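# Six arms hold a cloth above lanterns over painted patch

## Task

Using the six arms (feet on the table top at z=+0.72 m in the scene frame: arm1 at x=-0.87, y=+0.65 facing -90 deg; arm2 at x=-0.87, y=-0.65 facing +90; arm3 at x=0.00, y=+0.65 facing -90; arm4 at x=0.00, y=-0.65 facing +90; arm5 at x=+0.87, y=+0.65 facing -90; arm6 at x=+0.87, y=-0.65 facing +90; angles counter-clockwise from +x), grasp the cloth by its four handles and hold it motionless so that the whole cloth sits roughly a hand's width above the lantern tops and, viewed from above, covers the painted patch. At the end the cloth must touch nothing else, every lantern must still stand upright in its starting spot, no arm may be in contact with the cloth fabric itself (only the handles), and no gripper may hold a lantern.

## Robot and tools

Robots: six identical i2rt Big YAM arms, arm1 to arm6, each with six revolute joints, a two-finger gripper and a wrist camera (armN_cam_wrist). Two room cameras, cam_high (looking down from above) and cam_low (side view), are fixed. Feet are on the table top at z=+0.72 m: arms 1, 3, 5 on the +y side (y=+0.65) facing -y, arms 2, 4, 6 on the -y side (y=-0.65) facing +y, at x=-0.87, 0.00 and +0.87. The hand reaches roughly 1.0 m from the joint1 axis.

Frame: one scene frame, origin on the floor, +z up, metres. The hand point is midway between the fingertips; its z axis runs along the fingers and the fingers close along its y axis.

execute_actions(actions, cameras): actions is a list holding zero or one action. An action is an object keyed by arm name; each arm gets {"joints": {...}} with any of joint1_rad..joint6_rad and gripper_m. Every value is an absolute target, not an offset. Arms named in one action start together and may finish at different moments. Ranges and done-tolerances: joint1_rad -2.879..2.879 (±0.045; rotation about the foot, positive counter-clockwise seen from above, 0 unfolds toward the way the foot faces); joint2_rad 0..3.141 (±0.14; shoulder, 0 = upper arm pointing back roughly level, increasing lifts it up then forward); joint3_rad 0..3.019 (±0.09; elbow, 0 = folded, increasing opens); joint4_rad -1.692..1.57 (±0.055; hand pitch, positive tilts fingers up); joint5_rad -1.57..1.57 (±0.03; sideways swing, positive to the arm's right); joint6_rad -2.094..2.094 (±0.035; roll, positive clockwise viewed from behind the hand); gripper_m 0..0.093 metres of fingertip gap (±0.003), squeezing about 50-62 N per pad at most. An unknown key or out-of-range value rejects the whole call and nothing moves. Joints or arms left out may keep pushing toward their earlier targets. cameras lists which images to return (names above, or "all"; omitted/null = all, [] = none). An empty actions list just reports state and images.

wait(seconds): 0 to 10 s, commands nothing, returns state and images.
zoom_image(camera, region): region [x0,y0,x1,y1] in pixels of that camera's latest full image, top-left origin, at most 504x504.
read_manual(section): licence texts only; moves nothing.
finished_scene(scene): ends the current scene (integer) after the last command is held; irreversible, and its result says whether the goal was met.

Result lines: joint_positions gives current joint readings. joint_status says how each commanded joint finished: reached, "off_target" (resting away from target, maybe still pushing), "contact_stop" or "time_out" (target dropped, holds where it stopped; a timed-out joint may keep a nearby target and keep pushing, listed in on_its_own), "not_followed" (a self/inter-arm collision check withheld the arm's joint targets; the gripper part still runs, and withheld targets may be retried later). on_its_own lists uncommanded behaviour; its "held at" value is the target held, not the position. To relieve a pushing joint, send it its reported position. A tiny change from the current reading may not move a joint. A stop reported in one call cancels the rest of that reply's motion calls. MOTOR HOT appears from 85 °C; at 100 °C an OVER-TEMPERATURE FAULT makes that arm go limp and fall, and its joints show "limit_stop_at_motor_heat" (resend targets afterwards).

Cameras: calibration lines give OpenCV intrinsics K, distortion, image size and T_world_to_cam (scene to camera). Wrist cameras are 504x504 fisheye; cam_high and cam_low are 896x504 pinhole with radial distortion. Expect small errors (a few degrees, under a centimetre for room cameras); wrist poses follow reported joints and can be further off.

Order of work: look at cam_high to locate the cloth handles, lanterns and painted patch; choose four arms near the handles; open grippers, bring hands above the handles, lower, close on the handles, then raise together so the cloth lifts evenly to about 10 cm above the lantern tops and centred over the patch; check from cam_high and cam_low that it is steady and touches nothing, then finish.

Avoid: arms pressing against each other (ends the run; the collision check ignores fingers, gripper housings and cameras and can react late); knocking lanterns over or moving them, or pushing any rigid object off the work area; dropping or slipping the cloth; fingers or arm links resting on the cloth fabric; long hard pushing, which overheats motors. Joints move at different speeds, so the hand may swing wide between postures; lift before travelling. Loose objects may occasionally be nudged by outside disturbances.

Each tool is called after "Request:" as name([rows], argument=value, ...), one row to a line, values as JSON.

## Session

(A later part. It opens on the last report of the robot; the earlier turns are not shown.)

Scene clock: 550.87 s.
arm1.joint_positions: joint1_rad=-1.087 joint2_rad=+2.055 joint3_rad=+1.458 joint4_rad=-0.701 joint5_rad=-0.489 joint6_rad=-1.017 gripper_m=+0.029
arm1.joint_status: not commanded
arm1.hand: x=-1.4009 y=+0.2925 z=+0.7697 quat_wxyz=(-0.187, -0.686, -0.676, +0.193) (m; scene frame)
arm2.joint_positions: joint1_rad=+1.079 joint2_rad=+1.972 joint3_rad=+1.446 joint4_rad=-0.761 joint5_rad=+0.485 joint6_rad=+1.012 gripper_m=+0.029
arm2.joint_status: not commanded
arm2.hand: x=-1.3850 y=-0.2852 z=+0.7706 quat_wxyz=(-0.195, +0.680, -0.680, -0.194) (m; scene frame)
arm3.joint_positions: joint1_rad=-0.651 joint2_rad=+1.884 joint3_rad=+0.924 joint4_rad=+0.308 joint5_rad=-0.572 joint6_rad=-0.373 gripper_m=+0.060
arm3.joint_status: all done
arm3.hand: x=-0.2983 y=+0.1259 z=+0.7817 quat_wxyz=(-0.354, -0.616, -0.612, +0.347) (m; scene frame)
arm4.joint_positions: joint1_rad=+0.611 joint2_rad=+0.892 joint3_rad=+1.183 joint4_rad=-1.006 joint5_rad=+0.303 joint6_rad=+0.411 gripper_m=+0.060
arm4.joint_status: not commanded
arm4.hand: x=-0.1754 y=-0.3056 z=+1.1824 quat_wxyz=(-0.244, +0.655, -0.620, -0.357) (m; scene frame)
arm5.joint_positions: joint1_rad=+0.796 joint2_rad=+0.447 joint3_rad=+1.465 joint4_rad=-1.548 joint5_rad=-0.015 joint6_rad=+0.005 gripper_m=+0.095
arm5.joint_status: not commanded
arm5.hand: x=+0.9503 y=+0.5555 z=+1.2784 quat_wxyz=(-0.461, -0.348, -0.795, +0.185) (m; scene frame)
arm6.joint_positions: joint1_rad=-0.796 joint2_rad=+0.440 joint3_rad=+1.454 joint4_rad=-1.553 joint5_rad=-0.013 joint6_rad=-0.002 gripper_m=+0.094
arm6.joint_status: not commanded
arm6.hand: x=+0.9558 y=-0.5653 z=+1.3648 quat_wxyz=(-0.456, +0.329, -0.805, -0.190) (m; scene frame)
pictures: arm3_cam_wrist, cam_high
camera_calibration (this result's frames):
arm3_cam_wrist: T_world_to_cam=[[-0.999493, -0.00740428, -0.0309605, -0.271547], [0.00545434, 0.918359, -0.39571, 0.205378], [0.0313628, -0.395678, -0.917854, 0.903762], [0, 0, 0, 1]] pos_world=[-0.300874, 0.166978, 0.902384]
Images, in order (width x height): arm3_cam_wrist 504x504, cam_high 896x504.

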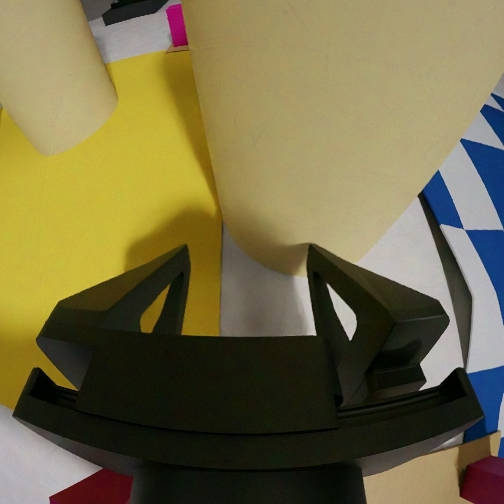

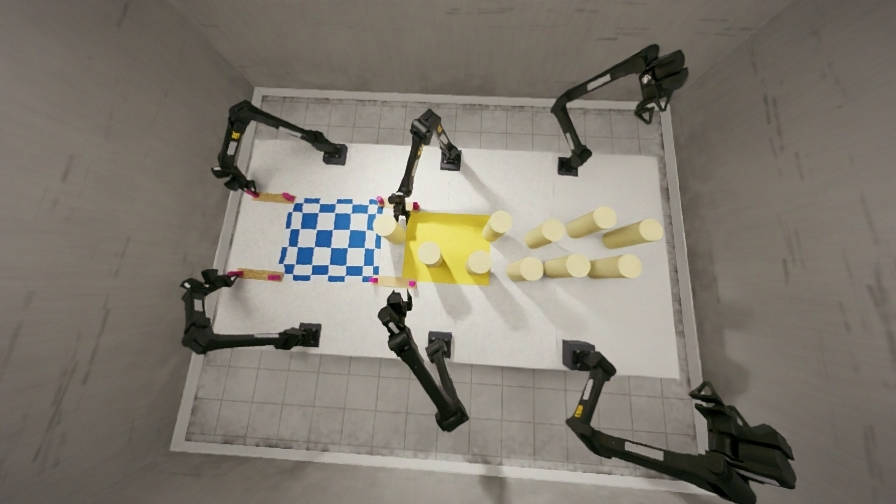

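Request:
execute_actions([
  {"arm3":{"joints":{"joint1_rad":-0.6,"joint2_rad":1.5,"joint3_rad":0.62,"joint4_rad":0.1}},"arm4":{"joints":{"joint1_rad":0.47,"joint2_rad":1.5,"joint3_rad":1.0,"joint4_rad":-0.45,"joint5_rad":0.689,"joint6_rad":-0.807,"gripper_m":0}}},
], cameras=["cam_high"])

Request:
execute_actions([
  {"arm3":{"joints":{"joint2_rad":1.0,"joint3_rad":0.8,"joint4_rad":-0.5}},"arm4":{"joints":{"joint1_rad":0.465,"joint2_rad":1.82,"joint3_rad":1.03,"joint4_rad":-0.155}}},
], cameras=["cam_high","arm4_cam_wrist"])

Scene clock: 570.23 s.
arm1.joint_positions: joint1_rad=-1.087 joint2_rad=+2.055 joint3_rad=+1.458 joint4_rad=-0.701 joint5_rad=-0.489 joint6_rad=-1.017 gripper_m=+0.029
arm1.joint_status: not commanded
arm1.hand: x=-1.4009 y=+0.2925 z=+0.7697 quat_wxyz=(-0.187, -0.686, -0.676, +0.193) (m; scene frame)
arm2.joint_positions: joint1_rad=+1.079 joint2_rad=+1.972 joint3_rad=+1.446 joint4_rad=-0.761 joint5_rad=+0.485 joint6_rad=+1.012 gripper_m=+0.029
arm2.joint_status: not commanded
arm2.hand: x=-1.3850 y=-0.2852 z=+0.7706 quat_wxyz=(-0.195, +0.680, -0.680, -0.194) (m; scene frame)
arm3.joint_positions: joint1_rad=-0.600 joint2_rad=+1.504 joint3_rad=+0.627 joint4_rad=+0.113 joint5_rad=-0.570 joint6_rad=-0.372 gripper_m=+0.060
arm3.joint_status: all done
arm3.hand: x=-0.1960 y=+0.2169 z=+0.8246 quat_wxyz=(-0.355, -0.628, -0.630, +0.288) (m; scene frame)
arm4.joint_positions: joint1_rad=+0.470 joint2_rad=+1.493 joint3_rad=+0.993 joint4_rad=-0.463 joint5_rad=+0.686 joint6_rad=-0.794 gripper_m=+0.000
arm4.joint_status: all done
arm4.hand: x=-0.1322 y=-0.1419 z=+0.9212 quat_wxyz=(-0.415, +0.872, -0.239, +0.097) (m; scene frame)
arm5.joint_positions: joint1_rad=+0.796 joint2_rad=+0.447 joint3_rad=+1.465 joint4_rad=-1.548 joint5_rad=-0.015 joint6_rad=+0.005 gripper_m=+0.095
arm5.joint_status: not commanded
arm5.hand: x=+0.9503 y=+0.5555 z=+1.2784 quat_wxyz=(-0.461, -0.348, -0.795, +0.185) (m; scene frame)
arm6.joint_positions: joint1_rad=-0.796 joint2_rad=+0.440 joint3_rad=+1.454 joint4_rad=-1.553 joint5_rad=-0.013 joint6_rad=-0.002 gripper_m=+0.094
arm6.joint_status: not commanded
arm6.hand: x=+0.9558 y=-0.5653 z=+1.3648 quat_wxyz=(-0.456, +0.329, -0.805, -0.190) (m; scene frame)
pictures: cam_high
Images, in order (width x height): cam_high 896x504.

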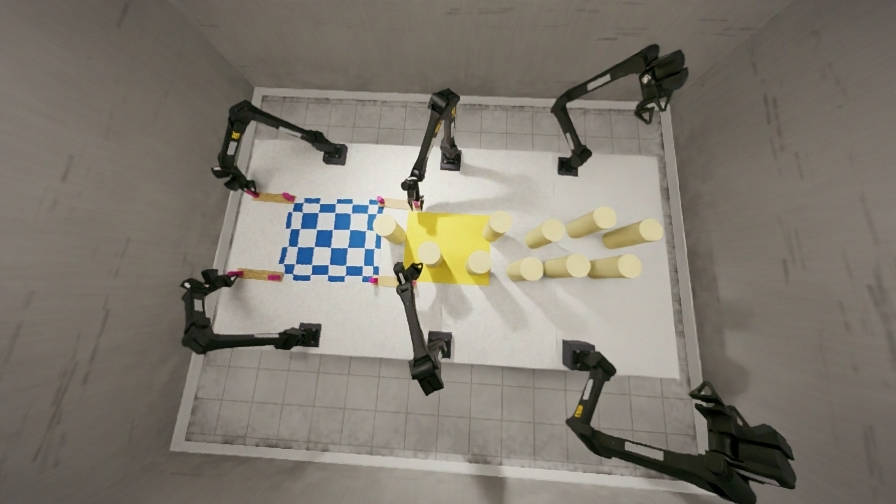

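Scene clock: 571.53 s.
arm1.joint_positions: joint1_rad=-1.087 joint2_rad=+2.055 joint3_rad=+1.458 joint4_rad=-0.701 joint5_rad=-0.489 joint6_rad=-1.017 gripper_m=+0.029
arm1.joint_status: not commanded
arm1.hand: x=-1.4009 y=+0.2925 z=+0.7697 quat_wxyz=(-0.187, -0.686, -0.676, +0.193) (m; scene frame)
arm2.joint_positions: joint1_rad=+1.079 joint2_rad=+1.972 joint3_rad=+1.446 joint4_rad=-0.761 joint5_rad=+0.485 joint6_rad=+1.012 gripper_m=+0.029
arm2.joint_status: not commanded
arm2.hand: x=-1.3850 y=-0.2852 z=+0.7706 quat_wxyz=(-0.195, +0.680, -0.680, -0.194) (m; scene frame)
arm3.joint_positions: joint1_rad=-0.600 joint2_rad=+0.989 joint3_rad=+0.767 joint4_rad=-0.486 joint5_rad=-0.570 joint6_rad=-0.372 gripper_m=+0.060
arm3.joint_status: all done
arm3.hand: x=-0.1621 y=+0.2637 z=+1.0144 quat_wxyz=(-0.359, -0.615, -0.628, +0.313) (m; scene frame)
arm4.joint_positions: joint1_rad=+0.470 joint2_rad=+1.827 joint3_rad=+1.006 joint4_rad=-0.167 joint5_rad=+0.687 joint6_rad=-0.796 gripper_m=+0.000
arm4.joint_status: all done
arm4.hand: x=-0.1519 y=-0.1023 z=+0.7882 quat_wxyz=(-0.407, +0.876, -0.235, +0.106) (m; scene frame)
arm5.joint_positions: joint1_rad=+0.796 joint2_rad=+0.447 joint3_rad=+1.465 joint4_rad=-1.548 joint5_rad=-0.015 joint6_rad=+0.005 gripper_m=+0.095
arm5.joint_status: not commanded
arm5.hand: x=+0.9503 y=+0.5555 z=+1.2784 quat_wxyz=(-0.461, -0.348, -0.795, +0.185) (m; scene frame)
arm6.joint_positions: joint1_rad=-0.796 joint2_rad=+0.440 joint3_rad=+1.454 joint4_rad=-1.553 joint5_rad=-0.013 joint6_rad=-0.002 gripper_m=+0.094
arm6.joint_status: not commanded
arm6.hand: x=+0.9558 y=-0.5653 z=+1.3648 quat_wxyz=(-0.456, +0.329, -0.805, -0.190) (m; scene frame)
pictures: arm4_cam_wrist, cam_high
camera_calibration (this result's frames):
arm4_cam_wrist: T_world_to_cam=[[0.332275, 0.561416, 0.757895, -0.488202], [0.490787, -0.78911, 0.369369, -0.291783], [0.805432, 0.249233, -0.537737, 0.693081], [0, 0, 0, 1]] pos_world=[-0.252809, -0.128904, 0.850477]
Images, in order (width x height): arm4_cam_wrist 504x504, cam_high 896x504.

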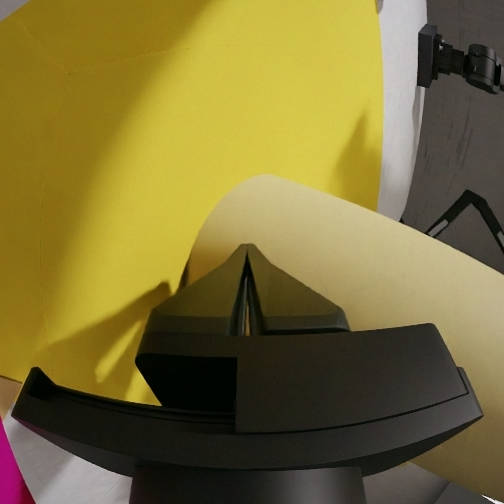

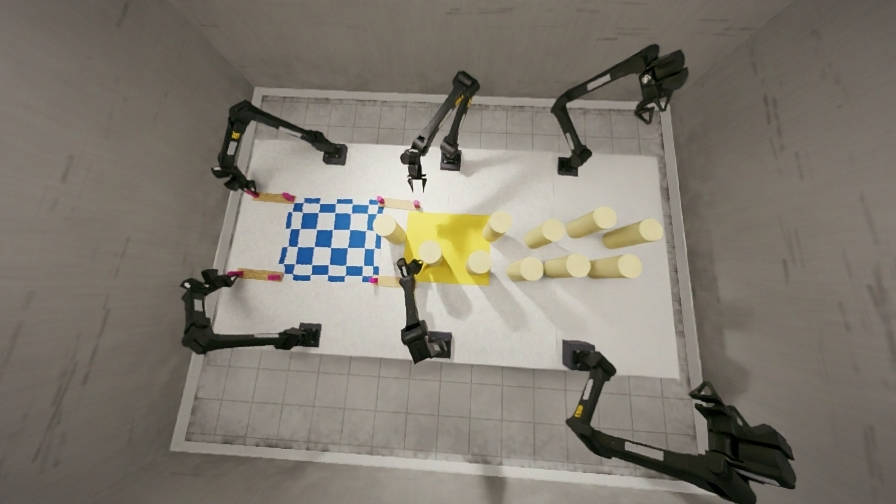

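Request:
execute_actions([
  {"arm4":{"joints":{"joint1_rad":0.41,"joint2_rad":1.815,"joint3_rad":0.99,"joint4_rad":-0.11,"joint5_rad":0.66,"joint6_rad":-0.86}}},
], cameras=["cam_high","arm4_cam_wrist"])

Request:
zoom_image(camera="cam_high", region=[370, 160, 530, 300])

Scene clock: 574.50 s.
arm1.joint_positions: joint1_rad=-1.087 joint2_rad=+2.055 joint3_rad=+1.458 joint4_rad=-0.701 joint5_rad=-0.489 joint6_rad=-1.017 gripper_m=+0.029
arm1.joint_status: not commanded
arm1.hand: x=-1.4009 y=+0.2925 z=+0.7697 quat_wxyz=(-0.187, -0.686, -0.676, +0.193) (m; scene frame)
arm2.joint_positions: joint1_rad=+1.079 joint2_rad=+1.972 joint3_rad=+1.446 joint4_rad=-0.761 joint5_rad=+0.485 joint6_rad=+1.012 gripper_m=+0.029
arm2.joint_status: not commanded
arm2.hand: x=-1.3850 y=-0.2852 z=+0.7706 quat_wxyz=(-0.195, +0.680, -0.680, -0.194) (m; scene frame)
arm3.joint_positions: joint1_rad=-0.600 joint2_rad=+0.989 joint3_rad=+0.767 joint4_rad=-0.486 joint5_rad=-0.570 joint6_rad=-0.372 gripper_m=+0.060
arm3.joint_status: not commanded
arm3.hand: x=-0.1621 y=+0.2637 z=+1.0144 quat_wxyz=(-0.359, -0.615, -0.628, +0.313) (m; scene frame)
arm4.joint_positions: joint1_rad=+0.410 joint2_rad=+1.827 joint3_rad=+0.992 joint4_rad=-0.124 joint5_rad=+0.663 joint6_rad=-0.848 gripper_m=+0.000
arm4.joint_status: all done
arm4.hand: x=-0.1230 y=-0.0931 z=+0.7860 quat_wxyz=(-0.406, +0.875, -0.240, +0.110) (m; scene frame)
arm5.joint_positions: joint1_rad=+0.796 joint2_rad=+0.447 joint3_rad=+1.465 joint4_rad=-1.548 joint5_rad=-0.015 joint6_rad=+0.005 gripper_m=+0.095
arm5.joint_status: not commanded
arm5.hand: x=+0.9503 y=+0.5555 z=+1.2784 quat_wxyz=(-0.461, -0.348, -0.795, +0.185) (m; scene frame)
arm6.joint_positions: joint1_rad=-0.796 joint2_rad=+0.440 joint3_rad=+1.454 joint4_rad=-1.553 joint5_rad=-0.013 joint6_rad=-0.002 gripper_m=+0.094
arm6.joint_status: not commanded
arm6.hand: x=+0.9558 y=-0.5653 z=+1.3648 quat_wxyz=(-0.456, +0.329, -0.805, -0.190) (m; scene frame)
pictures: arm4_cam_wrist, cam_high
camera_calibration (this result's frames):
arm4_cam_wrist: T_world_to_cam=[[0.336306, 0.557965, 0.758665, -0.501672], [0.479208, -0.794886, 0.372178, -0.302052], [0.810715, 0.238393, -0.534706, 0.663544], [0, 0, 0, 1]] pos_world=[-0.224484, -0.118365, 0.847819]
Images, in order (width x height): arm4_cam_wrist 504x504, cam_high 896x504.

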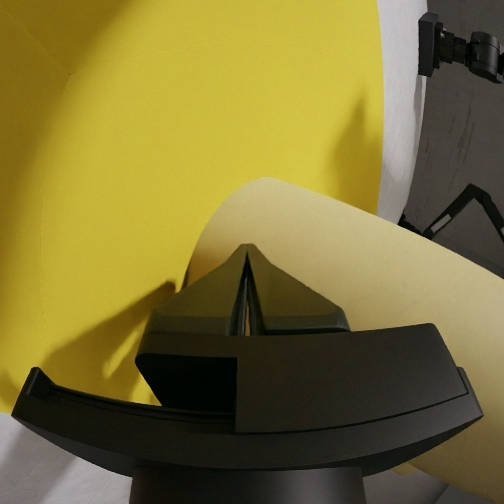

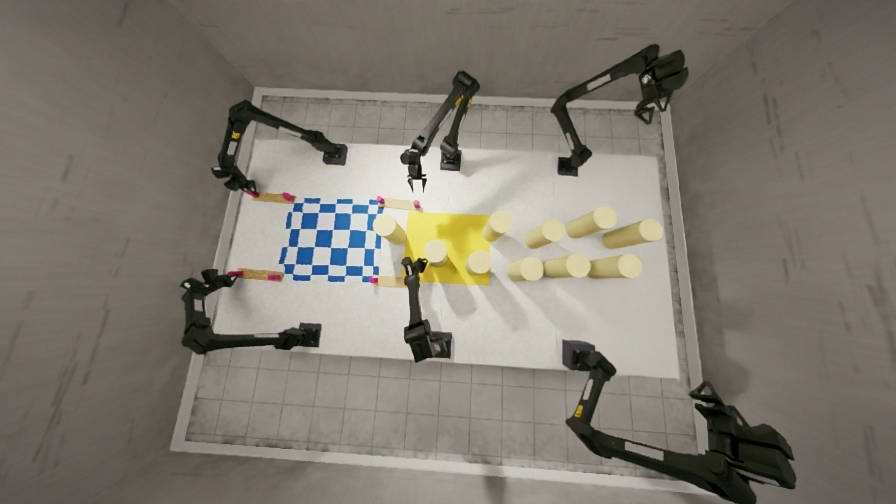

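Region (370, 160, 530, 300) of cam_high's 896x504 image, scaled by 3.150, with more detail than that image has; it fills the top 441 rows of this view, and the rest is white.

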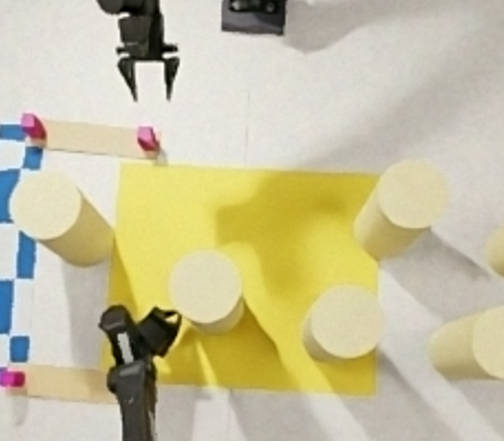

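Request:
execute_actions([
  {"arm4":{"joints":{"joint1_rad":0.55,"joint2_rad":1.45,"joint3_rad":1.1,"joint4_rad":-0.5}}},
], cameras=[])

Request:
execute_actions([
  {"arm4":{"joints":{"joint1_rad":0.82,"joint2_rad":1.9,"joint3_rad":1.65,"joint4_rad":-0.9,"joint5_rad":0.829,"joint6_rad":-0.413}}},
], cameras=["cam_high"])

Request:
execute_actions([
  {"arm4":{"joints":{"joint1_rad":0.79,"joint2_rad":2.255,"joint3_rad":1.845,"joint4_rad":-0.811}}},
], cameras=["cam_high","arm4_cam_wrist"])

Scene clock: 587.07 s.
arm1.joint_positions: joint1_rad=-1.087 joint2_rad=+2.055 joint3_rad=+1.458 joint4_rad=-0.701 joint5_rad=-0.489 joint6_rad=-1.017 gripper_m=+0.029
arm1.joint_status: not commanded
arm1.hand: x=-1.4009 y=+0.2925 z=+0.7697 quat_wxyz=(-0.187, -0.686, -0.676, +0.193) (m; scene frame)
arm2.joint_positions: joint1_rad=+1.079 joint2_rad=+1.972 joint3_rad=+1.446 joint4_rad=-0.761 joint5_rad=+0.485 joint6_rad=+1.012 gripper_m=+0.029
arm2.joint_status: not commanded
arm2.hand: x=-1.3850 y=-0.2852 z=+0.7706 quat_wxyz=(-0.195, +0.680, -0.680, -0.194) (m; scene frame)
arm3.joint_positions: joint1_rad=-0.600 joint2_rad=+0.989 joint3_rad=+0.767 joint4_rad=-0.486 joint5_rad=-0.570 joint6_rad=-0.372 gripper_m=+0.060
arm3.joint_status: not commanded
arm3.hand: x=-0.1621 y=+0.2637 z=+1.0144 quat_wxyz=(-0.359, -0.615, -0.628, +0.313) (m; scene frame)
arm4.joint_positions: joint1_rad=+0.560 joint2_rad=+1.428 joint3_rad=+1.080 joint4_rad=-0.492 joint5_rad=+0.661 joint6_rad=-0.849 gripper_m=+0.000
arm4.joint_status: all done
arm4.hand: x=-0.1913 y=-0.1399 z=+0.9893 quat_wxyz=(-0.451, +0.871, -0.189, +0.042) (m; scene frame)
arm5.joint_positions: joint1_rad=+0.796 joint2_rad=+0.447 joint3_rad=+1.465 joint4_rad=-1.548 joint5_rad=-0.015 joint6_rad=+0.005 gripper_m=+0.095
arm5.joint_status: not commanded
arm5.hand: x=+0.9503 y=+0.5555 z=+1.2784 quat_wxyz=(-0.461, -0.348, -0.795, +0.185) (m; scene frame)
arm6.joint_positions: joint1_rad=-0.796 joint2_rad=+0.440 joint3_rad=+1.454 joint4_rad=-1.553 joint5_rad=-0.013 joint6_rad=-0.002 gripper_m=+0.094
arm6.joint_status: not commanded
arm6.hand: x=+0.9558 y=-0.5653 z=+1.3648 quat_wxyz=(-0.456, +0.329, -0.805, -0.190) (m; scene frame)
pictures: none
No camera images: the call's "cameras" was empty. Leave "cameras" out to get every camera's image.

Scene clock: 588.57 s.
arm1.joint_positions: joint1_rad=-1.087 joint2_rad=+2.055 joint3_rad=+1.458 joint4_rad=-0.701 joint5_rad=-0.489 joint6_rad=-1.017 gripper_m=+0.029
arm1.joint_status: not commanded
arm1.hand: x=-1.4009 y=+0.2925 z=+0.7697 quat_wxyz=(-0.187, -0.686, -0.676, +0.193) (m; scene frame)
arm2.joint_positions: joint1_rad=+1.079 joint2_rad=+1.972 joint3_rad=+1.446 joint4_rad=-0.761 joint5_rad=+0.485 joint6_rad=+1.012 gripper_m=+0.029
arm2.joint_status: not commanded
arm2.hand: x=-1.3850 y=-0.2852 z=+0.7706 quat_wxyz=(-0.195, +0.680, -0.680, -0.194) (m; scene frame)
arm3.joint_positions: joint1_rad=-0.600 joint2_rad=+0.989 joint3_rad=+0.767 joint4_rad=-0.486 joint5_rad=-0.570 joint6_rad=-0.372 gripper_m=+0.060
arm3.joint_status: not commanded
arm3.hand: x=-0.1621 y=+0.2637 z=+1.0144 quat_wxyz=(-0.359, -0.615, -0.628, +0.313) (m; scene frame)
arm4.joint_positions: joint1_rad=+0.827 joint2_rad=+1.894 joint3_rad=+1.612 joint4_rad=-0.892 joint5_rad=+0.827 joint6_rad=-0.425 gripper_m=+0.000
arm4.joint_status: all done
arm4.hand: x=-0.3870 y=-0.1160 z=+0.9472 quat_wxyz=(-0.428, +0.873, -0.223, +0.068) (m; scene frame)
arm5.joint_positions: joint1_rad=+0.796 joint2_rad=+0.447 joint3_rad=+1.465 joint4_rad=-1.548 joint5_rad=-0.015 joint6_rad=+0.005 gripper_m=+0.095
arm5.joint_status: not commanded
arm5.hand: x=+0.9503 y=+0.5555 z=+1.2784 quat_wxyz=(-0.461, -0.348, -0.795, +0.185) (m; scene frame)
arm6.joint_positions: joint1_rad=-0.796 joint2_rad=+0.440 joint3_rad=+1.454 joint4_rad=-1.553 joint5_rad=-0.013 joint6_rad=-0.002 gripper_m=+0.094
arm6.joint_status: not commanded
arm6.hand: x=+0.9558 y=-0.5653 z=+1.3648 quat_wxyz=(-0.456, +0.329, -0.805, -0.190) (m; scene frame)
pictures: cam_high
Images, in order (width x height): cam_high 896x504.

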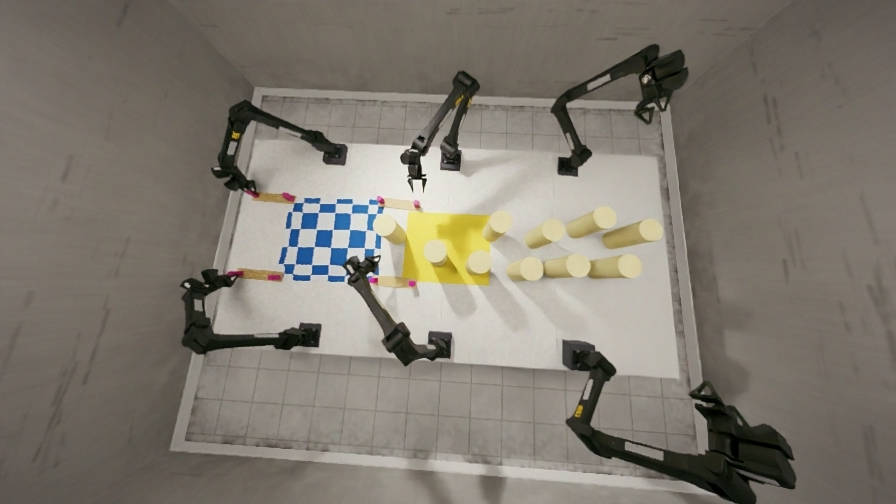

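Scene clock: 589.83 s.
arm1.joint_positions: joint1_rad=-1.087 joint2_rad=+2.055 joint3_rad=+1.458 joint4_rad=-0.701 joint5_rad=-0.489 joint6_rad=-1.017 gripper_m=+0.029
arm1.joint_status: not commanded
arm1.hand: x=-1.4009 y=+0.2925 z=+0.7697 quat_wxyz=(-0.187, -0.686, -0.676, +0.193) (m; scene frame)
arm2.joint_positions: joint1_rad=+1.079 joint2_rad=+1.972 joint3_rad=+1.446 joint4_rad=-0.761 joint5_rad=+0.485 joint6_rad=+1.012 gripper_m=+0.029
arm2.joint_status: not commanded
arm2.hand: x=-1.3850 y=-0.2852 z=+0.7706 quat_wxyz=(-0.195, +0.680, -0.680, -0.194) (m; scene frame)
arm3.joint_positions: joint1_rad=-0.600 joint2_rad=+0.989 joint3_rad=+0.767 joint4_rad=-0.486 joint5_rad=-0.570 joint6_rad=-0.372 gripper_m=+0.060
arm3.joint_status: not commanded
arm3.hand: x=-0.1621 y=+0.2637 z=+1.0144 quat_wxyz=(-0.359, -0.615, -0.628, +0.313) (m; scene frame)
arm4.joint_positions: joint1_rad=+0.795 joint2_rad=+2.271 joint3_rad=+1.826 joint4_rad=-0.814 joint5_rad=+0.828 joint6_rad=-0.423 gripper_m=+0.000
arm4.joint_status: all done
arm4.hand: x=-0.4219 y=-0.0519 z=+0.7915 quat_wxyz=(-0.408, +0.879, -0.223, +0.108) (m; scene frame)
arm5.joint_positions: joint1_rad=+0.796 joint2_rad=+0.447 joint3_rad=+1.465 joint4_rad=-1.548 joint5_rad=-0.015 joint6_rad=+0.005 gripper_m=+0.095
arm5.joint_status: not commanded
arm5.hand: x=+0.9503 y=+0.5555 z=+1.2784 quat_wxyz=(-0.461, -0.348, -0.795, +0.185) (m; scene frame)
arm6.joint_positions: joint1_rad=-0.796 joint2_rad=+0.440 joint3_rad=+1.454 joint4_rad=-1.553 joint5_rad=-0.013 joint6_rad=-0.002 gripper_m=+0.094
arm6.joint_status: not commanded
arm6.hand: x=+0.9558 y=-0.5653 z=+1.3648 quat_wxyz=(-0.456, +0.329, -0.805, -0.190) (m; scene frame)
pictures: arm4_cam_wrist, cam_high
camera_calibration (this result's frames):
arm4_cam_wrist: T_world_to_cam=[[0.309952, 0.57153, 0.759792, -0.439663], [0.501418, -0.777239, 0.380104, -0.124091], [0.807781, 0.26316, -0.527482, 0.893389], [0, 0, 0, 1]] pos_world=[-0.523167, -0.0802715, 0.852467]
Images, in order (width x height): arm4_cam_wrist 504x504, cam_high 896x504.

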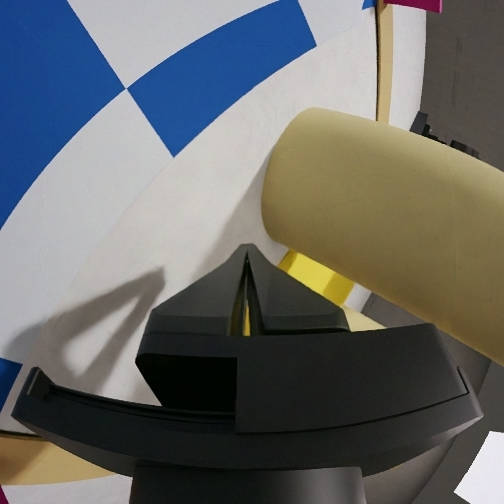

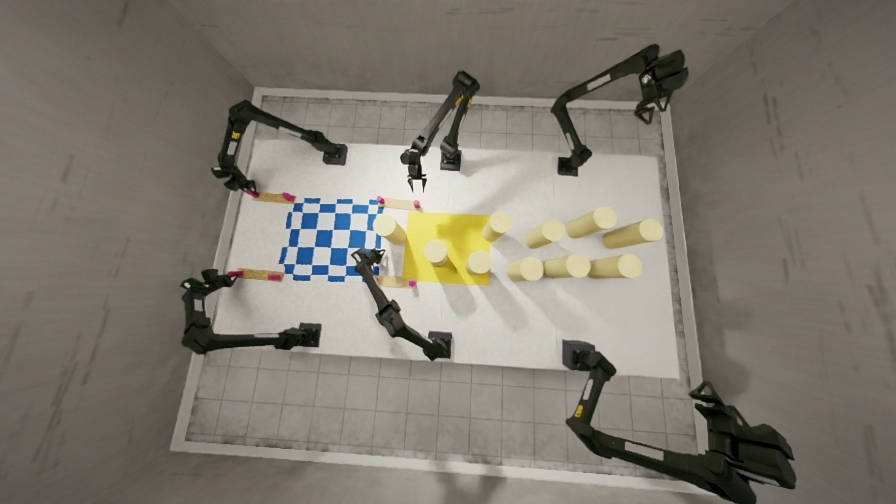

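Advance partway.

Request:
execute_actions([
  {"arm4":{"joints":{"joint1_rad":0.73,"joint2_rad":2.27,"joint3_rad":1.86,"joint4_rad":-0.76,"joint5_rad":0.81,"joint6_rad":-0.49}}},
], cameras=["cam_high","arm4_cam_wrist"])

Request:
zoom_image(camera="cam_high", region=[330, 160, 470, 300])

Scene clock: 592.57 s.
arm1.joint_positions: joint1_rad=-1.087 joint2_rad=+2.055 joint3_rad=+1.458 joint4_rad=-0.701 joint5_rad=-0.489 joint6_rad=-1.017 gripper_m=+0.029
arm1.joint_status: not commanded
arm1.hand: x=-1.4009 y=+0.2925 z=+0.7697 quat_wxyz=(-0.187, -0.686, -0.676, +0.193) (m; scene frame)
arm2.joint_positions: joint1_rad=+1.079 joint2_rad=+1.972 joint3_rad=+1.446 joint4_rad=-0.761 joint5_rad=+0.485 joint6_rad=+1.012 gripper_m=+0.029
arm2.joint_status: not commanded
arm2.hand: x=-1.3850 y=-0.2852 z=+0.7706 quat_wxyz=(-0.195, +0.680, -0.680, -0.194) (m; scene frame)
arm3.joint_positions: joint1_rad=-0.600 joint2_rad=+0.989 joint3_rad=+0.767 joint4_rad=-0.486 joint5_rad=-0.570 joint6_rad=-0.372 gripper_m=+0.060
arm3.joint_status: not commanded
arm3.hand: x=-0.1621 y=+0.2637 z=+1.0144 quat_wxyz=(-0.359, -0.615, -0.628, +0.313) (m; scene frame)
arm4.joint_positions: joint1_rad=+0.723 joint2_rad=+2.271 joint3_rad=+1.826 joint4_rad=-0.772 joint5_rad=+0.813 joint6_rad=-0.477 gripper_m=+0.000
arm4.joint_status: all done
arm4.hand: x=-0.3847 y=-0.0182 z=+0.7923 quat_wxyz=(-0.406, +0.875, -0.237, +0.113) (m; scene frame)
arm5.joint_positions: joint1_rad=+0.796 joint2_rad=+0.447 joint3_rad=+1.465 joint4_rad=-1.548 joint5_rad=-0.015 joint6_rad=+0.005 gripper_m=+0.095
arm5.joint_status: not commanded
arm5.hand: x=+0.9503 y=+0.5555 z=+1.2784 quat_wxyz=(-0.461, -0.348, -0.795, +0.185) (m; scene frame)
arm6.joint_positions: joint1_rad=-0.796 joint2_rad=+0.440 joint3_rad=+1.454 joint4_rad=-1.553 joint5_rad=-0.013 joint6_rad=-0.002 gripper_m=+0.094
arm6.joint_status: not commanded
arm6.hand: x=+0.9558 y=-0.5653 z=+1.3648 quat_wxyz=(-0.456, +0.329, -0.805, -0.190) (m; scene frame)
pictures: arm4_cam_wrist, cam_high
camera_calibration (this result's frames):
arm4_cam_wrist: T_world_to_cam=[[0.330149, 0.561463, 0.758789, -0.462662], [0.477772, -0.792684, 0.378664, -0.125072], [0.814086, 0.237512, -0.529955, 0.858797], [0, 0, 0, 1]] pos_world=[-0.486631, -0.0433495, 0.853547]
Images, in order (width x height): arm4_cam_wrist 504x504, cam_high 896x504.

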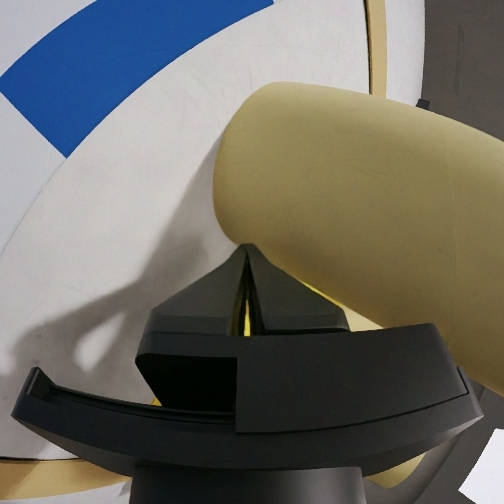

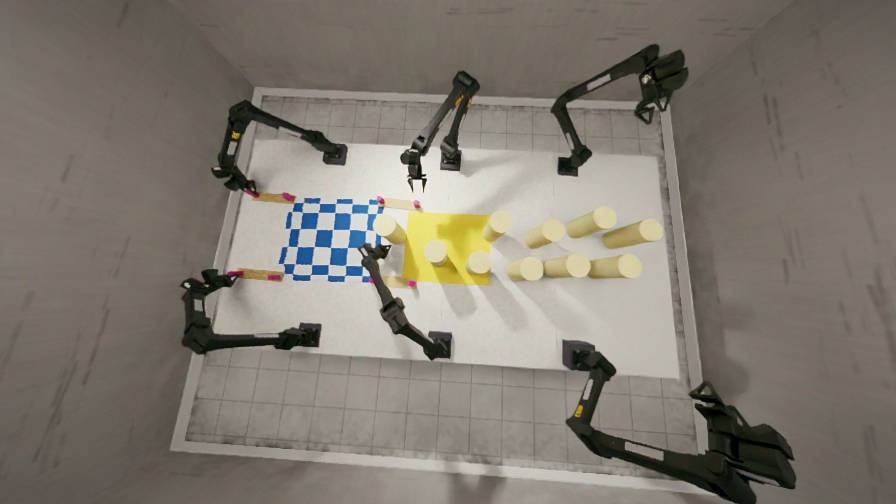

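Region (330, 160, 470, 300) of cam_high's 896x504 image, scaled by 3.600, with more detail than that image has.

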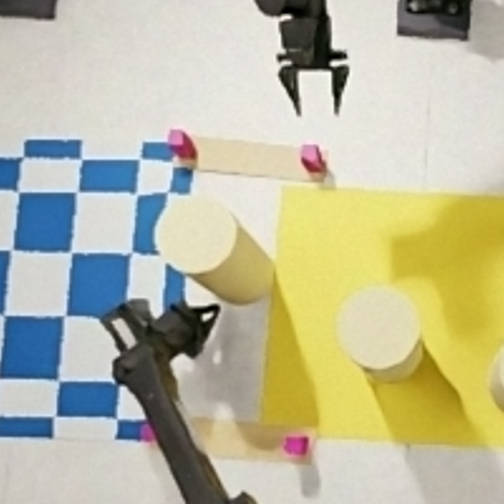

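Request:
execute_actions([
  {"arm4":{"joints":{"joint1_rad":0.69,"joint2_rad":2.30,"joint3_rad":1.90,"joint4_rad":-0.75,"joint5_rad":0.80,"joint6_rad":-0.52}}},
], cameras=["cam_high","arm4_cam_wrist"])

Request:
zoom_image(camera="cam_high", region=[330, 160, 470, 300])

Scene clock: 597.10 s.
arm1.joint_positions: joint1_rad=-1.087 joint2_rad=+2.055 joint3_rad=+1.458 joint4_rad=-0.701 joint5_rad=-0.489 joint6_rad=-1.017 gripper_m=+0.029
arm1.joint_status: not commanded
arm1.hand: x=-1.4009 y=+0.2925 z=+0.7697 quat_wxyz=(-0.187, -0.686, -0.676, +0.193) (m; scene frame)
arm2.joint_positions: joint1_rad=+1.079 joint2_rad=+1.972 joint3_rad=+1.446 joint4_rad=-0.761 joint5_rad=+0.485 joint6_rad=+1.012 gripper_m=+0.029
arm2.joint_status: not commanded
arm2.hand: x=-1.3850 y=-0.2852 z=+0.7706 quat_wxyz=(-0.195, +0.680, -0.680, -0.194) (m; scene frame)
arm3.joint_positions: joint1_rad=-0.600 joint2_rad=+0.989 joint3_rad=+0.767 joint4_rad=-0.486 joint5_rad=-0.570 joint6_rad=-0.372 gripper_m=+0.060
arm3.joint_status: not commanded
arm3.hand: x=-0.1621 y=+0.2637 z=+1.0144 quat_wxyz=(-0.359, -0.615, -0.628, +0.313) (m; scene frame)
arm4.joint_positions: joint1_rad=+0.695 joint2_rad=+2.271 joint3_rad=+1.862 joint4_rad=-0.760 joint5_rad=+0.803 joint6_rad=-0.508 gripper_m=+0.000
arm4.joint_status: all done
arm4.hand: x=-0.3777 y=+0.0029 z=+0.8070 quat_wxyz=(-0.411, +0.872, -0.244, +0.104) (m; scene frame)
arm5.joint_positions: joint1_rad=+0.796 joint2_rad=+0.447 joint3_rad=+1.465 joint4_rad=-1.548 joint5_rad=-0.015 joint6_rad=+0.005 gripper_m=+0.095
arm5.joint_status: not commanded
arm5.hand: x=+0.9503 y=+0.5555 z=+1.2784 quat_wxyz=(-0.461, -0.348, -0.795, +0.185) (m; scene frame)
arm6.joint_positions: joint1_rad=-0.796 joint2_rad=+0.440 joint3_rad=+1.454 joint4_rad=-1.553 joint5_rad=-0.013 joint6_rad=-0.002 gripper_m=+0.094
arm6.joint_status: not commanded
arm6.hand: x=+0.9558 y=-0.5653 z=+1.3648 quat_wxyz=(-0.456, +0.329, -0.805, -0.190) (m; scene frame)
pictures: arm4_cam_wrist, cam_high
camera_calibration (this result's frames):
arm4_cam_wrist: T_world_to_cam=[[0.346246, 0.545876, 0.762976, -0.485221], [0.481194, -0.801489, 0.35506, -0.0969367], [0.805336, 0.244202, -0.540185, 0.86076], [0, 0, 0, 1]] pos_world=[-0.47855, -0.0230223, 0.8696]
Images, in order (width x height): arm4_cam_wrist 504x504, cam_high 896x504.

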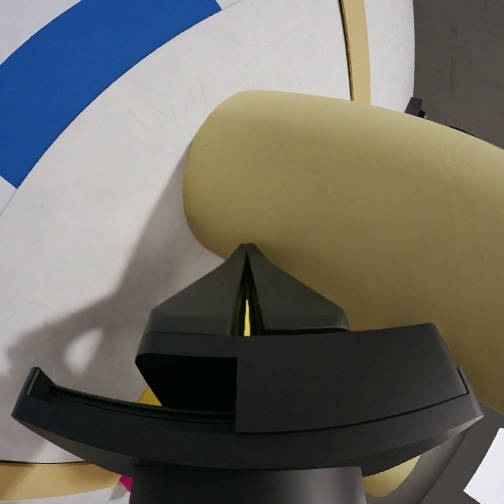

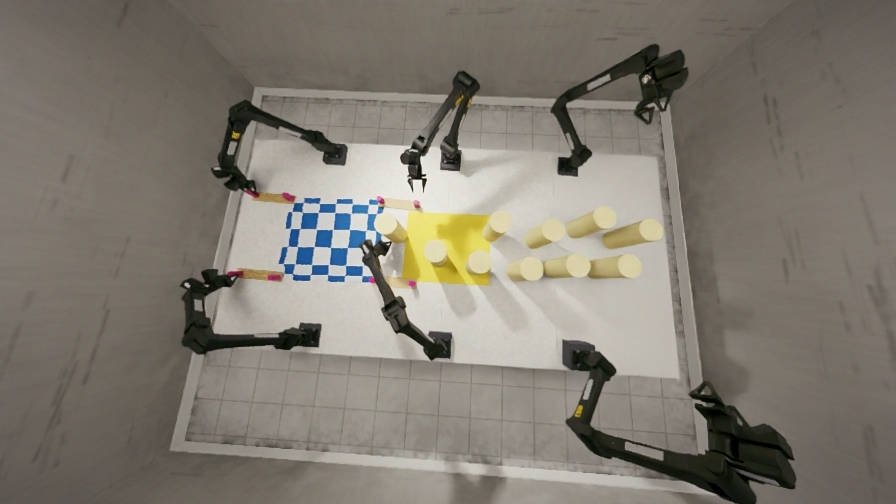

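Region (330, 160, 470, 300) of cam_high's 896x504 image, scaled by 3.600, with more detail than that image has.

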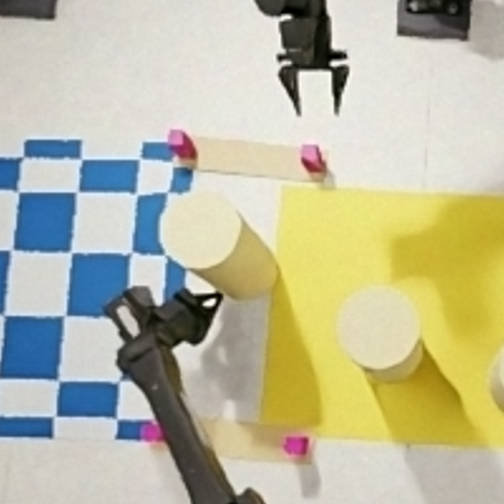

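Request:
execute_actions([
  {"arm4":{"joints":{"joint1_rad":0.665,"joint5_rad":0.78}}},
], cameras=["cam_high"])

Request:
zoom_image(camera="cam_high", region=[330, 160, 470, 300])

Scene clock: 600.00 s.
arm1.joint_positions: joint1_rad=-1.087 joint2_rad=+2.055 joint3_rad=+1.458 joint4_rad=-0.701 joint5_rad=-0.489 joint6_rad=-1.017 gripper_m=+0.029
arm1.joint_status: not commanded
arm1.hand: x=-1.4009 y=+0.2925 z=+0.7697 quat_wxyz=(-0.187, -0.686, -0.676, +0.193) (m; scene frame)
arm2.joint_positions: joint1_rad=+1.079 joint2_rad=+1.972 joint3_rad=+1.446 joint4_rad=-0.761 joint5_rad=+0.485 joint6_rad=+1.012 gripper_m=+0.029
arm2.joint_status: not commanded
arm2.hand: x=-1.3850 y=-0.2852 z=+0.7706 quat_wxyz=(-0.195, +0.680, -0.680, -0.194) (m; scene frame)
arm3.joint_positions: joint1_rad=-0.600 joint2_rad=+0.989 joint3_rad=+0.767 joint4_rad=-0.486 joint5_rad=-0.570 joint6_rad=-0.372 gripper_m=+0.060
arm3.joint_status: not commanded
arm3.hand: x=-0.1621 y=+0.2637 z=+1.0144 quat_wxyz=(-0.359, -0.615, -0.628, +0.313) (m; scene frame)
arm4.joint_positions: joint1_rad=+0.672 joint2_rad=+2.271 joint3_rad=+1.862 joint4_rad=-0.760 joint5_rad=+0.784 joint6_rad=-0.508 gripper_m=+0.000
arm4.joint_status: all done
arm4.hand: x=-0.3647 y=+0.0108 z=+0.8048 quat_wxyz=(-0.404, +0.873, -0.253, +0.103) (m; scene frame)
arm5.joint_positions: joint1_rad=+0.796 joint2_rad=+0.447 joint3_rad=+1.465 joint4_rad=-1.548 joint5_rad=-0.015 joint6_rad=+0.005 gripper_m=+0.095
arm5.joint_status: not commanded
arm5.hand: x=+0.9503 y=+0.5555 z=+1.2784 quat_wxyz=(-0.461, -0.348, -0.795, +0.185) (m; scene frame)
arm6.joint_positions: joint1_rad=-0.796 joint2_rad=+0.440 joint3_rad=+1.454 joint4_rad=-1.553 joint5_rad=-0.013 joint6_rad=-0.002 gripper_m=+0.094
arm6.joint_status: not commanded
arm6.hand: x=+0.9558 y=-0.5653 z=+1.3648 quat_wxyz=(-0.456, +0.329, -0.805, -0.190) (m; scene frame)
pictures: cam_high
Images, in order (width x height): cam_high 896x504.

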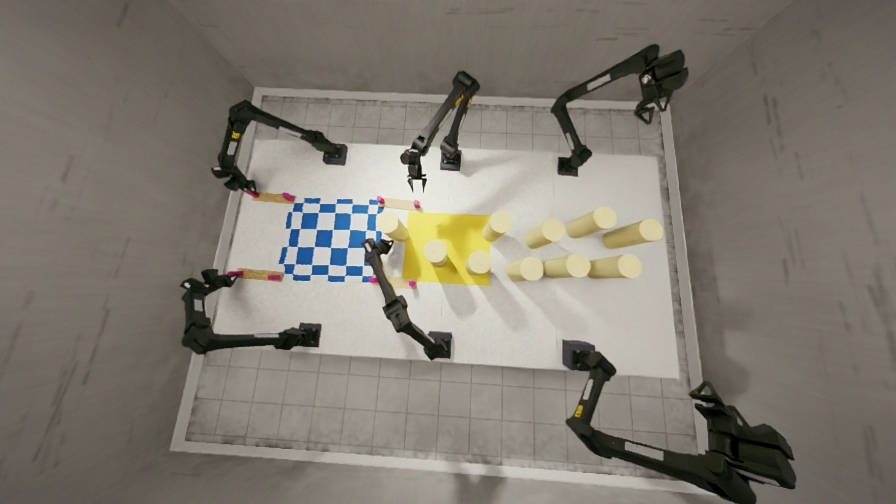

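Region (330, 160, 470, 300) of cam_high's 896x504 image, scaled by 3.600, with more detail than that image has.

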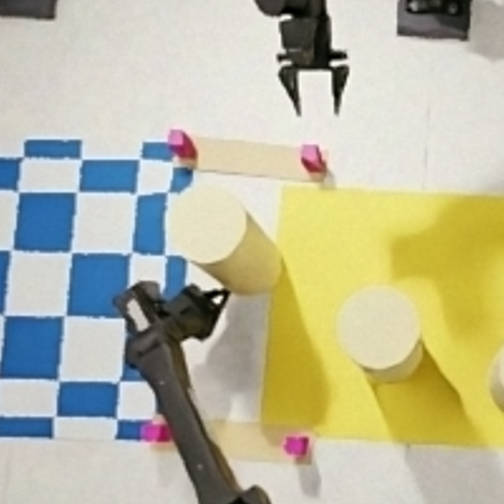

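Request:
execute_actions([
  {"arm4":{"joints":{"joint1_rad":0.85,"joint2_rad":1.95,"joint3_rad":1.7,"joint4_rad":-0.9}},"arm3":{"joints":{"joint1_rad":-0.95,"joint2_rad":1.5,"joint3_rad":1.45,"joint4_rad":-1.1,"joint5_rad":-0.462,"joint6_rad":-0.936,"gripper_m":0.08}}},
], cameras=[])

Request:
execute_actions([
  {"arm4":{"joints":{"joint1_rad":1.033,"joint2_rad":1.87,"joint3_rad":1.69,"joint4_rad":-1.06,"joint5_rad":0.466,"joint6_rad":0.951,"gripper_m":0.08}},"arm3":{"joints":{"joint1_rad":-1.021,"joint2_rad":1.84,"joint3_rad":1.64,"joint4_rad":-1.05}}},
], cameras=["cam_high","arm3_cam_wrist","arm4_cam_wrist"])

Scene clock: 606.50 s.
arm1.joint_positions: joint1_rad=-1.087 joint2_rad=+2.055 joint3_rad=+1.458 joint4_rad=-0.701 joint5_rad=-0.489 joint6_rad=-1.017 gripper_m=+0.029
arm1.joint_status: not commanded
arm1.hand: x=-1.4009 y=+0.2925 z=+0.7697 quat_wxyz=(-0.187, -0.686, -0.676, +0.193) (m; scene frame)
arm2.joint_positions: joint1_rad=+1.079 joint2_rad=+1.972 joint3_rad=+1.446 joint4_rad=-0.761 joint5_rad=+0.485 joint6_rad=+1.012 gripper_m=+0.029
arm2.joint_status: not commanded
arm2.hand: x=-1.3850 y=-0.2852 z=+0.7706 quat_wxyz=(-0.195, +0.680, -0.680, -0.194) (m; scene frame)
arm3.joint_positions: joint1_rad=-0.959 joint2_rad=+1.502 joint3_rad=+1.394 joint4_rad=-1.086 joint5_rad=-0.462 joint6_rad=-0.923 gripper_m=+0.080
arm3.joint_status: all done
arm3.hand: x=-0.3945 y=+0.2932 z=+1.0176 quat_wxyz=(-0.191, -0.665, -0.688, +0.218) (m; scene frame)
arm4.joint_positions: joint1_rad=+0.849 joint2_rad=+1.920 joint3_rad=+1.689 joint4_rad=-0.896 joint5_rad=+0.781 joint6_rad=-0.510 gripper_m=+0.000
arm4.joint_status: all done
arm4.hand: x=-0.4207 y=-0.1128 z=+0.9594 quat_wxyz=(-0.420, +0.888, -0.181, +0.049) (m; scene frame)
arm5.joint_positions: joint1_rad=+0.796 joint2_rad=+0.447 joint3_rad=+1.465 joint4_rad=-1.548 joint5_rad=-0.015 joint6_rad=+0.005 gripper_m=+0.095
arm5.joint_status: not commanded
arm5.hand: x=+0.9503 y=+0.5555 z=+1.2784 quat_wxyz=(-0.461, -0.348, -0.795, +0.185) (m; scene frame)
arm6.joint_positions: joint1_rad=-0.796 joint2_rad=+0.440 joint3_rad=+1.454 joint4_rad=-1.553 joint5_rad=-0.013 joint6_rad=-0.002 gripper_m=+0.094
arm6.joint_status: not commanded
arm6.hand: x=+0.9558 y=-0.5653 z=+1.3648 quat_wxyz=(-0.456, +0.329, -0.805, -0.190) (m; scene frame)
pictures: none
No camera images: the call's "cameras" was empty. Leave "cameras" out to get every camera's image.

Scene clock: 608.63 s.
arm1.joint_positions: joint1_rad=-1.087 joint2_rad=+2.055 joint3_rad=+1.458 joint4_rad=-0.701 joint5_rad=-0.489 joint6_rad=-1.017 gripper_m=+0.029
arm1.joint_status: not commanded
arm1.hand: x=-1.4009 y=+0.2925 z=+0.7697 quat_wxyz=(-0.187, -0.686, -0.676, +0.193) (m; scene frame)
arm2.joint_positions: joint1_rad=+1.079 joint2_rad=+1.972 joint3_rad=+1.446 joint4_rad=-0.761 joint5_rad=+0.485 joint6_rad=+1.012 gripper_m=+0.029
arm2.joint_status: not commanded
arm2.hand: x=-1.3850 y=-0.2852 z=+0.7706 quat_wxyz=(-0.195, +0.680, -0.680, -0.194) (m; scene frame)
arm3.joint_positions: joint1_rad=-1.023 joint2_rad=+1.866 joint3_rad=+1.601 joint4_rad=-1.060 joint5_rad=-0.462 joint6_rad=-0.924 gripper_m=+0.080
arm3.joint_status: all done
arm3.hand: x=-0.4981 y=+0.2719 z=+0.9097 quat_wxyz=(-0.198, -0.704, -0.662, +0.163) (m; scene frame)
arm4.joint_positions: joint1_rad=+1.035 joint2_rad=+1.890 joint3_rad=+1.689 joint4_rad=-1.051 joint5_rad=+0.467 joint6_rad=+0.939 gripper_m=+0.080
arm4.joint_status: all done
arm4.hand: x=-0.5173 y=-0.2475 z=+0.9376 quat_wxyz=(-0.193, +0.684, -0.675, -0.196) (m; scene frame)
arm5.joint_positions: joint1_rad=+0.796 joint2_rad=+0.447 joint3_rad=+1.465 joint4_rad=-1.548 joint5_rad=-0.015 joint6_rad=+0.005 gripper_m=+0.095
arm5.joint_status: not commanded
arm5.hand: x=+0.9503 y=+0.5555 z=+1.2784 quat_wxyz=(-0.461, -0.348, -0.795, +0.185) (m; scene frame)
arm6.joint_positions: joint1_rad=-0.796 joint2_rad=+0.440 joint3_rad=+1.454 joint4_rad=-1.553 joint5_rad=-0.013 joint6_rad=-0.002 gripper_m=+0.094
arm6.joint_status: not commanded
arm6.hand: x=+0.9558 y=-0.5653 z=+1.3648 quat_wxyz=(-0.456, +0.329, -0.805, -0.190) (m; scene frame)
pictures: arm3_cam_wrist, arm4_cam_wrist, cam_high
camera_calibration (this result's frames):
arm3_cam_wrist: T_world_to_cam=[[-0.995502, 0.046233, -0.0826932, -0.431645], [0.0367282, 0.992918, 0.112979, -0.344391], [0.0873309, 0.109433, -0.99015, 1.04156], [0, 0, 0, 1]] pos_world=[-0.508015, 0.247927, 1.03451]
arm4_cam_wrist: T_world_to_cam=[[0.999858, 0.0144676, -0.00862519, 0.530163], [0.0149437, -0.998207, 0.0579558, -0.288117], [-0.00777124, -0.0580764, -0.998282, 1.03897], [0, 0, 0, 1]] pos_world=[-0.517708, -0.234931, 1.05845]
Images, in order (width x height): arm3_cam_wrist 504x504, arm4_cam_wrist 504x504, cam_high 896x504.

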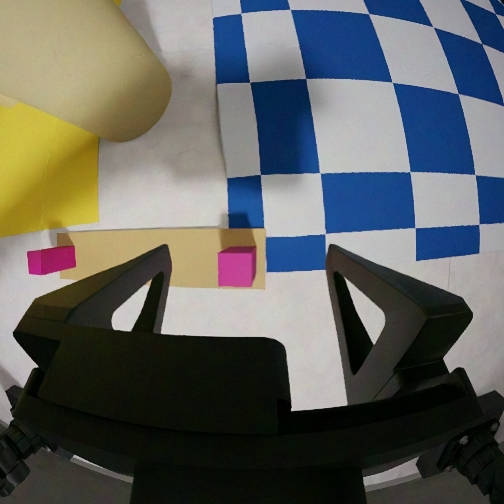

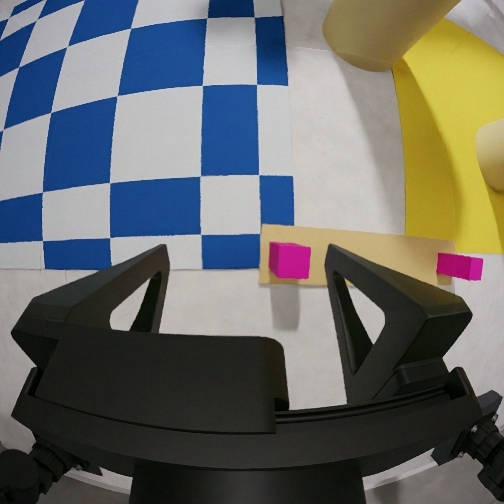

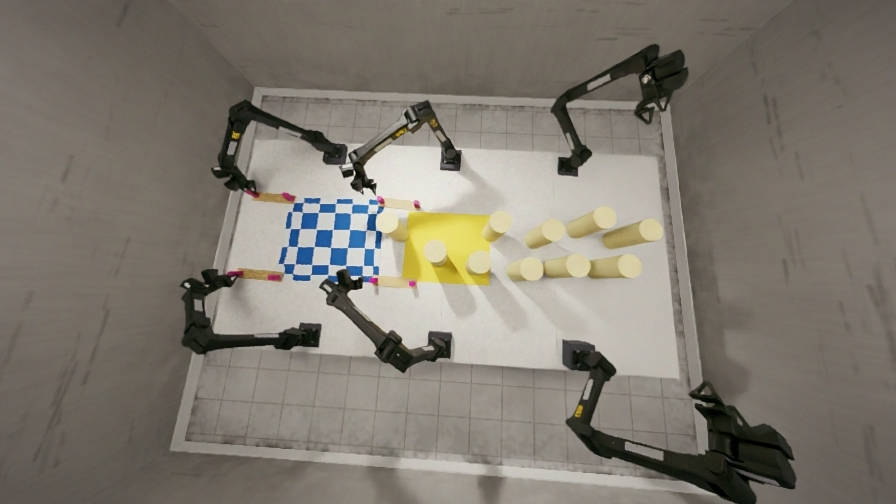

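Request:
execute_actions([
  {"arm4":{"joints":{"joint1_rad":1.005,"joint2_rad":1.955,"joint3_rad":1.34,"joint4_rad":-0.60,"joint6_rad":0.93}},"arm3":{"joints":{"joint1_rad":-1.021,"joint2_rad":1.915,"joint3_rad":1.285,"joint4_rad":-0.59}}},
], cameras=["arm3_cam_wrist","arm4_cam_wrist"])

Scene clock: 615.23 s.
arm1.joint_positions: joint1_rad=-1.087 joint2_rad=+2.055 joint3_rad=+1.458 joint4_rad=-0.701 joint5_rad=-0.489 joint6_rad=-1.017 gripper_m=+0.029
arm1.joint_status: not commanded
arm1.hand: x=-1.4009 y=+0.2925 z=+0.7697 quat_wxyz=(-0.187, -0.686, -0.676, +0.193) (m; scene frame)
arm2.joint_positions: joint1_rad=+1.079 joint2_rad=+1.972 joint3_rad=+1.446 joint4_rad=-0.761 joint5_rad=+0.485 joint6_rad=+1.012 gripper_m=+0.029
arm2.joint_status: not commanded
arm2.hand: x=-1.3850 y=-0.2852 z=+0.7706 quat_wxyz=(-0.195, +0.680, -0.680, -0.194) (m; scene frame)
arm3.joint_positions: joint1_rad=-1.023 joint2_rad=+1.928 joint3_rad=+1.280 joint4_rad=-0.609 joint5_rad=-0.462 joint6_rad=-0.924 gripper_m=+0.080
arm3.joint_status: all done
arm3.hand: x=-0.4741 y=+0.2860 z=+0.7722 quat_wxyz=(-0.191, -0.695, -0.665, +0.195) (m; scene frame)
arm4.joint_positions: joint1_rad=+1.012 joint2_rad=+1.951 joint3_rad=+1.328 joint4_rad=-0.611 joint5_rad=+0.467 joint6_rad=+0.939 gripper_m=+0.080
arm4.joint_status: all done
arm4.hand: x=-0.4744 y=-0.2574 z=+0.7803 quat_wxyz=(-0.194, +0.674, -0.683, -0.202) (m; scene frame)
arm5.joint_positions: joint1_rad=+0.796 joint2_rad=+0.447 joint3_rad=+1.465 joint4_rad=-1.548 joint5_rad=-0.015 joint6_rad=+0.005 gripper_m=+0.095
arm5.joint_status: not commanded
arm5.hand: x=+0.9503 y=+0.5555 z=+1.2784 quat_wxyz=(-0.461, -0.348, -0.795, +0.185) (m; scene frame)
arm6.joint_positions: joint1_rad=-0.796 joint2_rad=+0.440 joint3_rad=+1.454 joint4_rad=-1.553 joint5_rad=-0.013 joint6_rad=-0.002 gripper_m=+0.094
arm6.joint_status: not commanded
arm6.hand: x=+0.9558 y=-0.5653 z=+1.3648 quat_wxyz=(-0.456, +0.329, -0.805, -0.190) (m; scene frame)
pictures: arm3_cam_wrist, arm4_cam_wrist
camera_calibration (this result's frames):
arm3_cam_wrist: T_world_to_cam=[[-0.998687, 0.0443253, -0.025699, -0.464767], [0.0422399, 0.99616, 0.0766821, -0.314007], [0.0289993, 0.0754959, -0.996724, 0.888827], [0, 0, 0, 1]] pos_world=[-0.476668, 0.266299, 0.89805]
arm4_cam_wrist: T_world_to_cam=[[0.999677, -0.00821684, -0.0240325, 0.492192], [-0.00704391, -0.998799, 0.0484895, -0.292737], [-0.0244021, -0.0483045, -0.998535, 0.876531], [0, 0, 0, 1]] pos_world=[-0.472706, -0.246001, 0.90127]
Images, in order (width x height): arm3_cam_wrist 504x504, arm4_cam_wrist 504x504.

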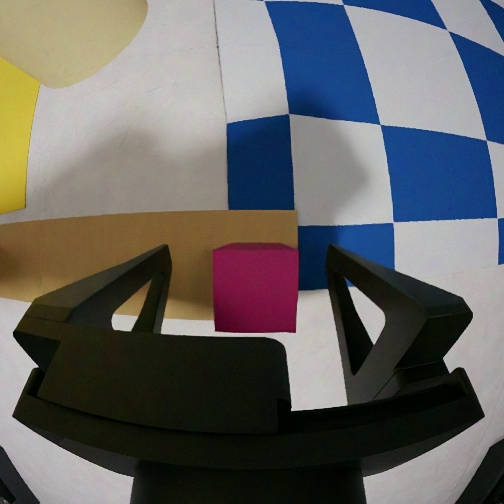

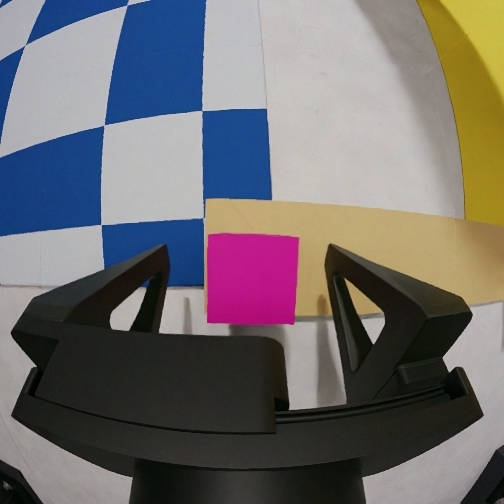

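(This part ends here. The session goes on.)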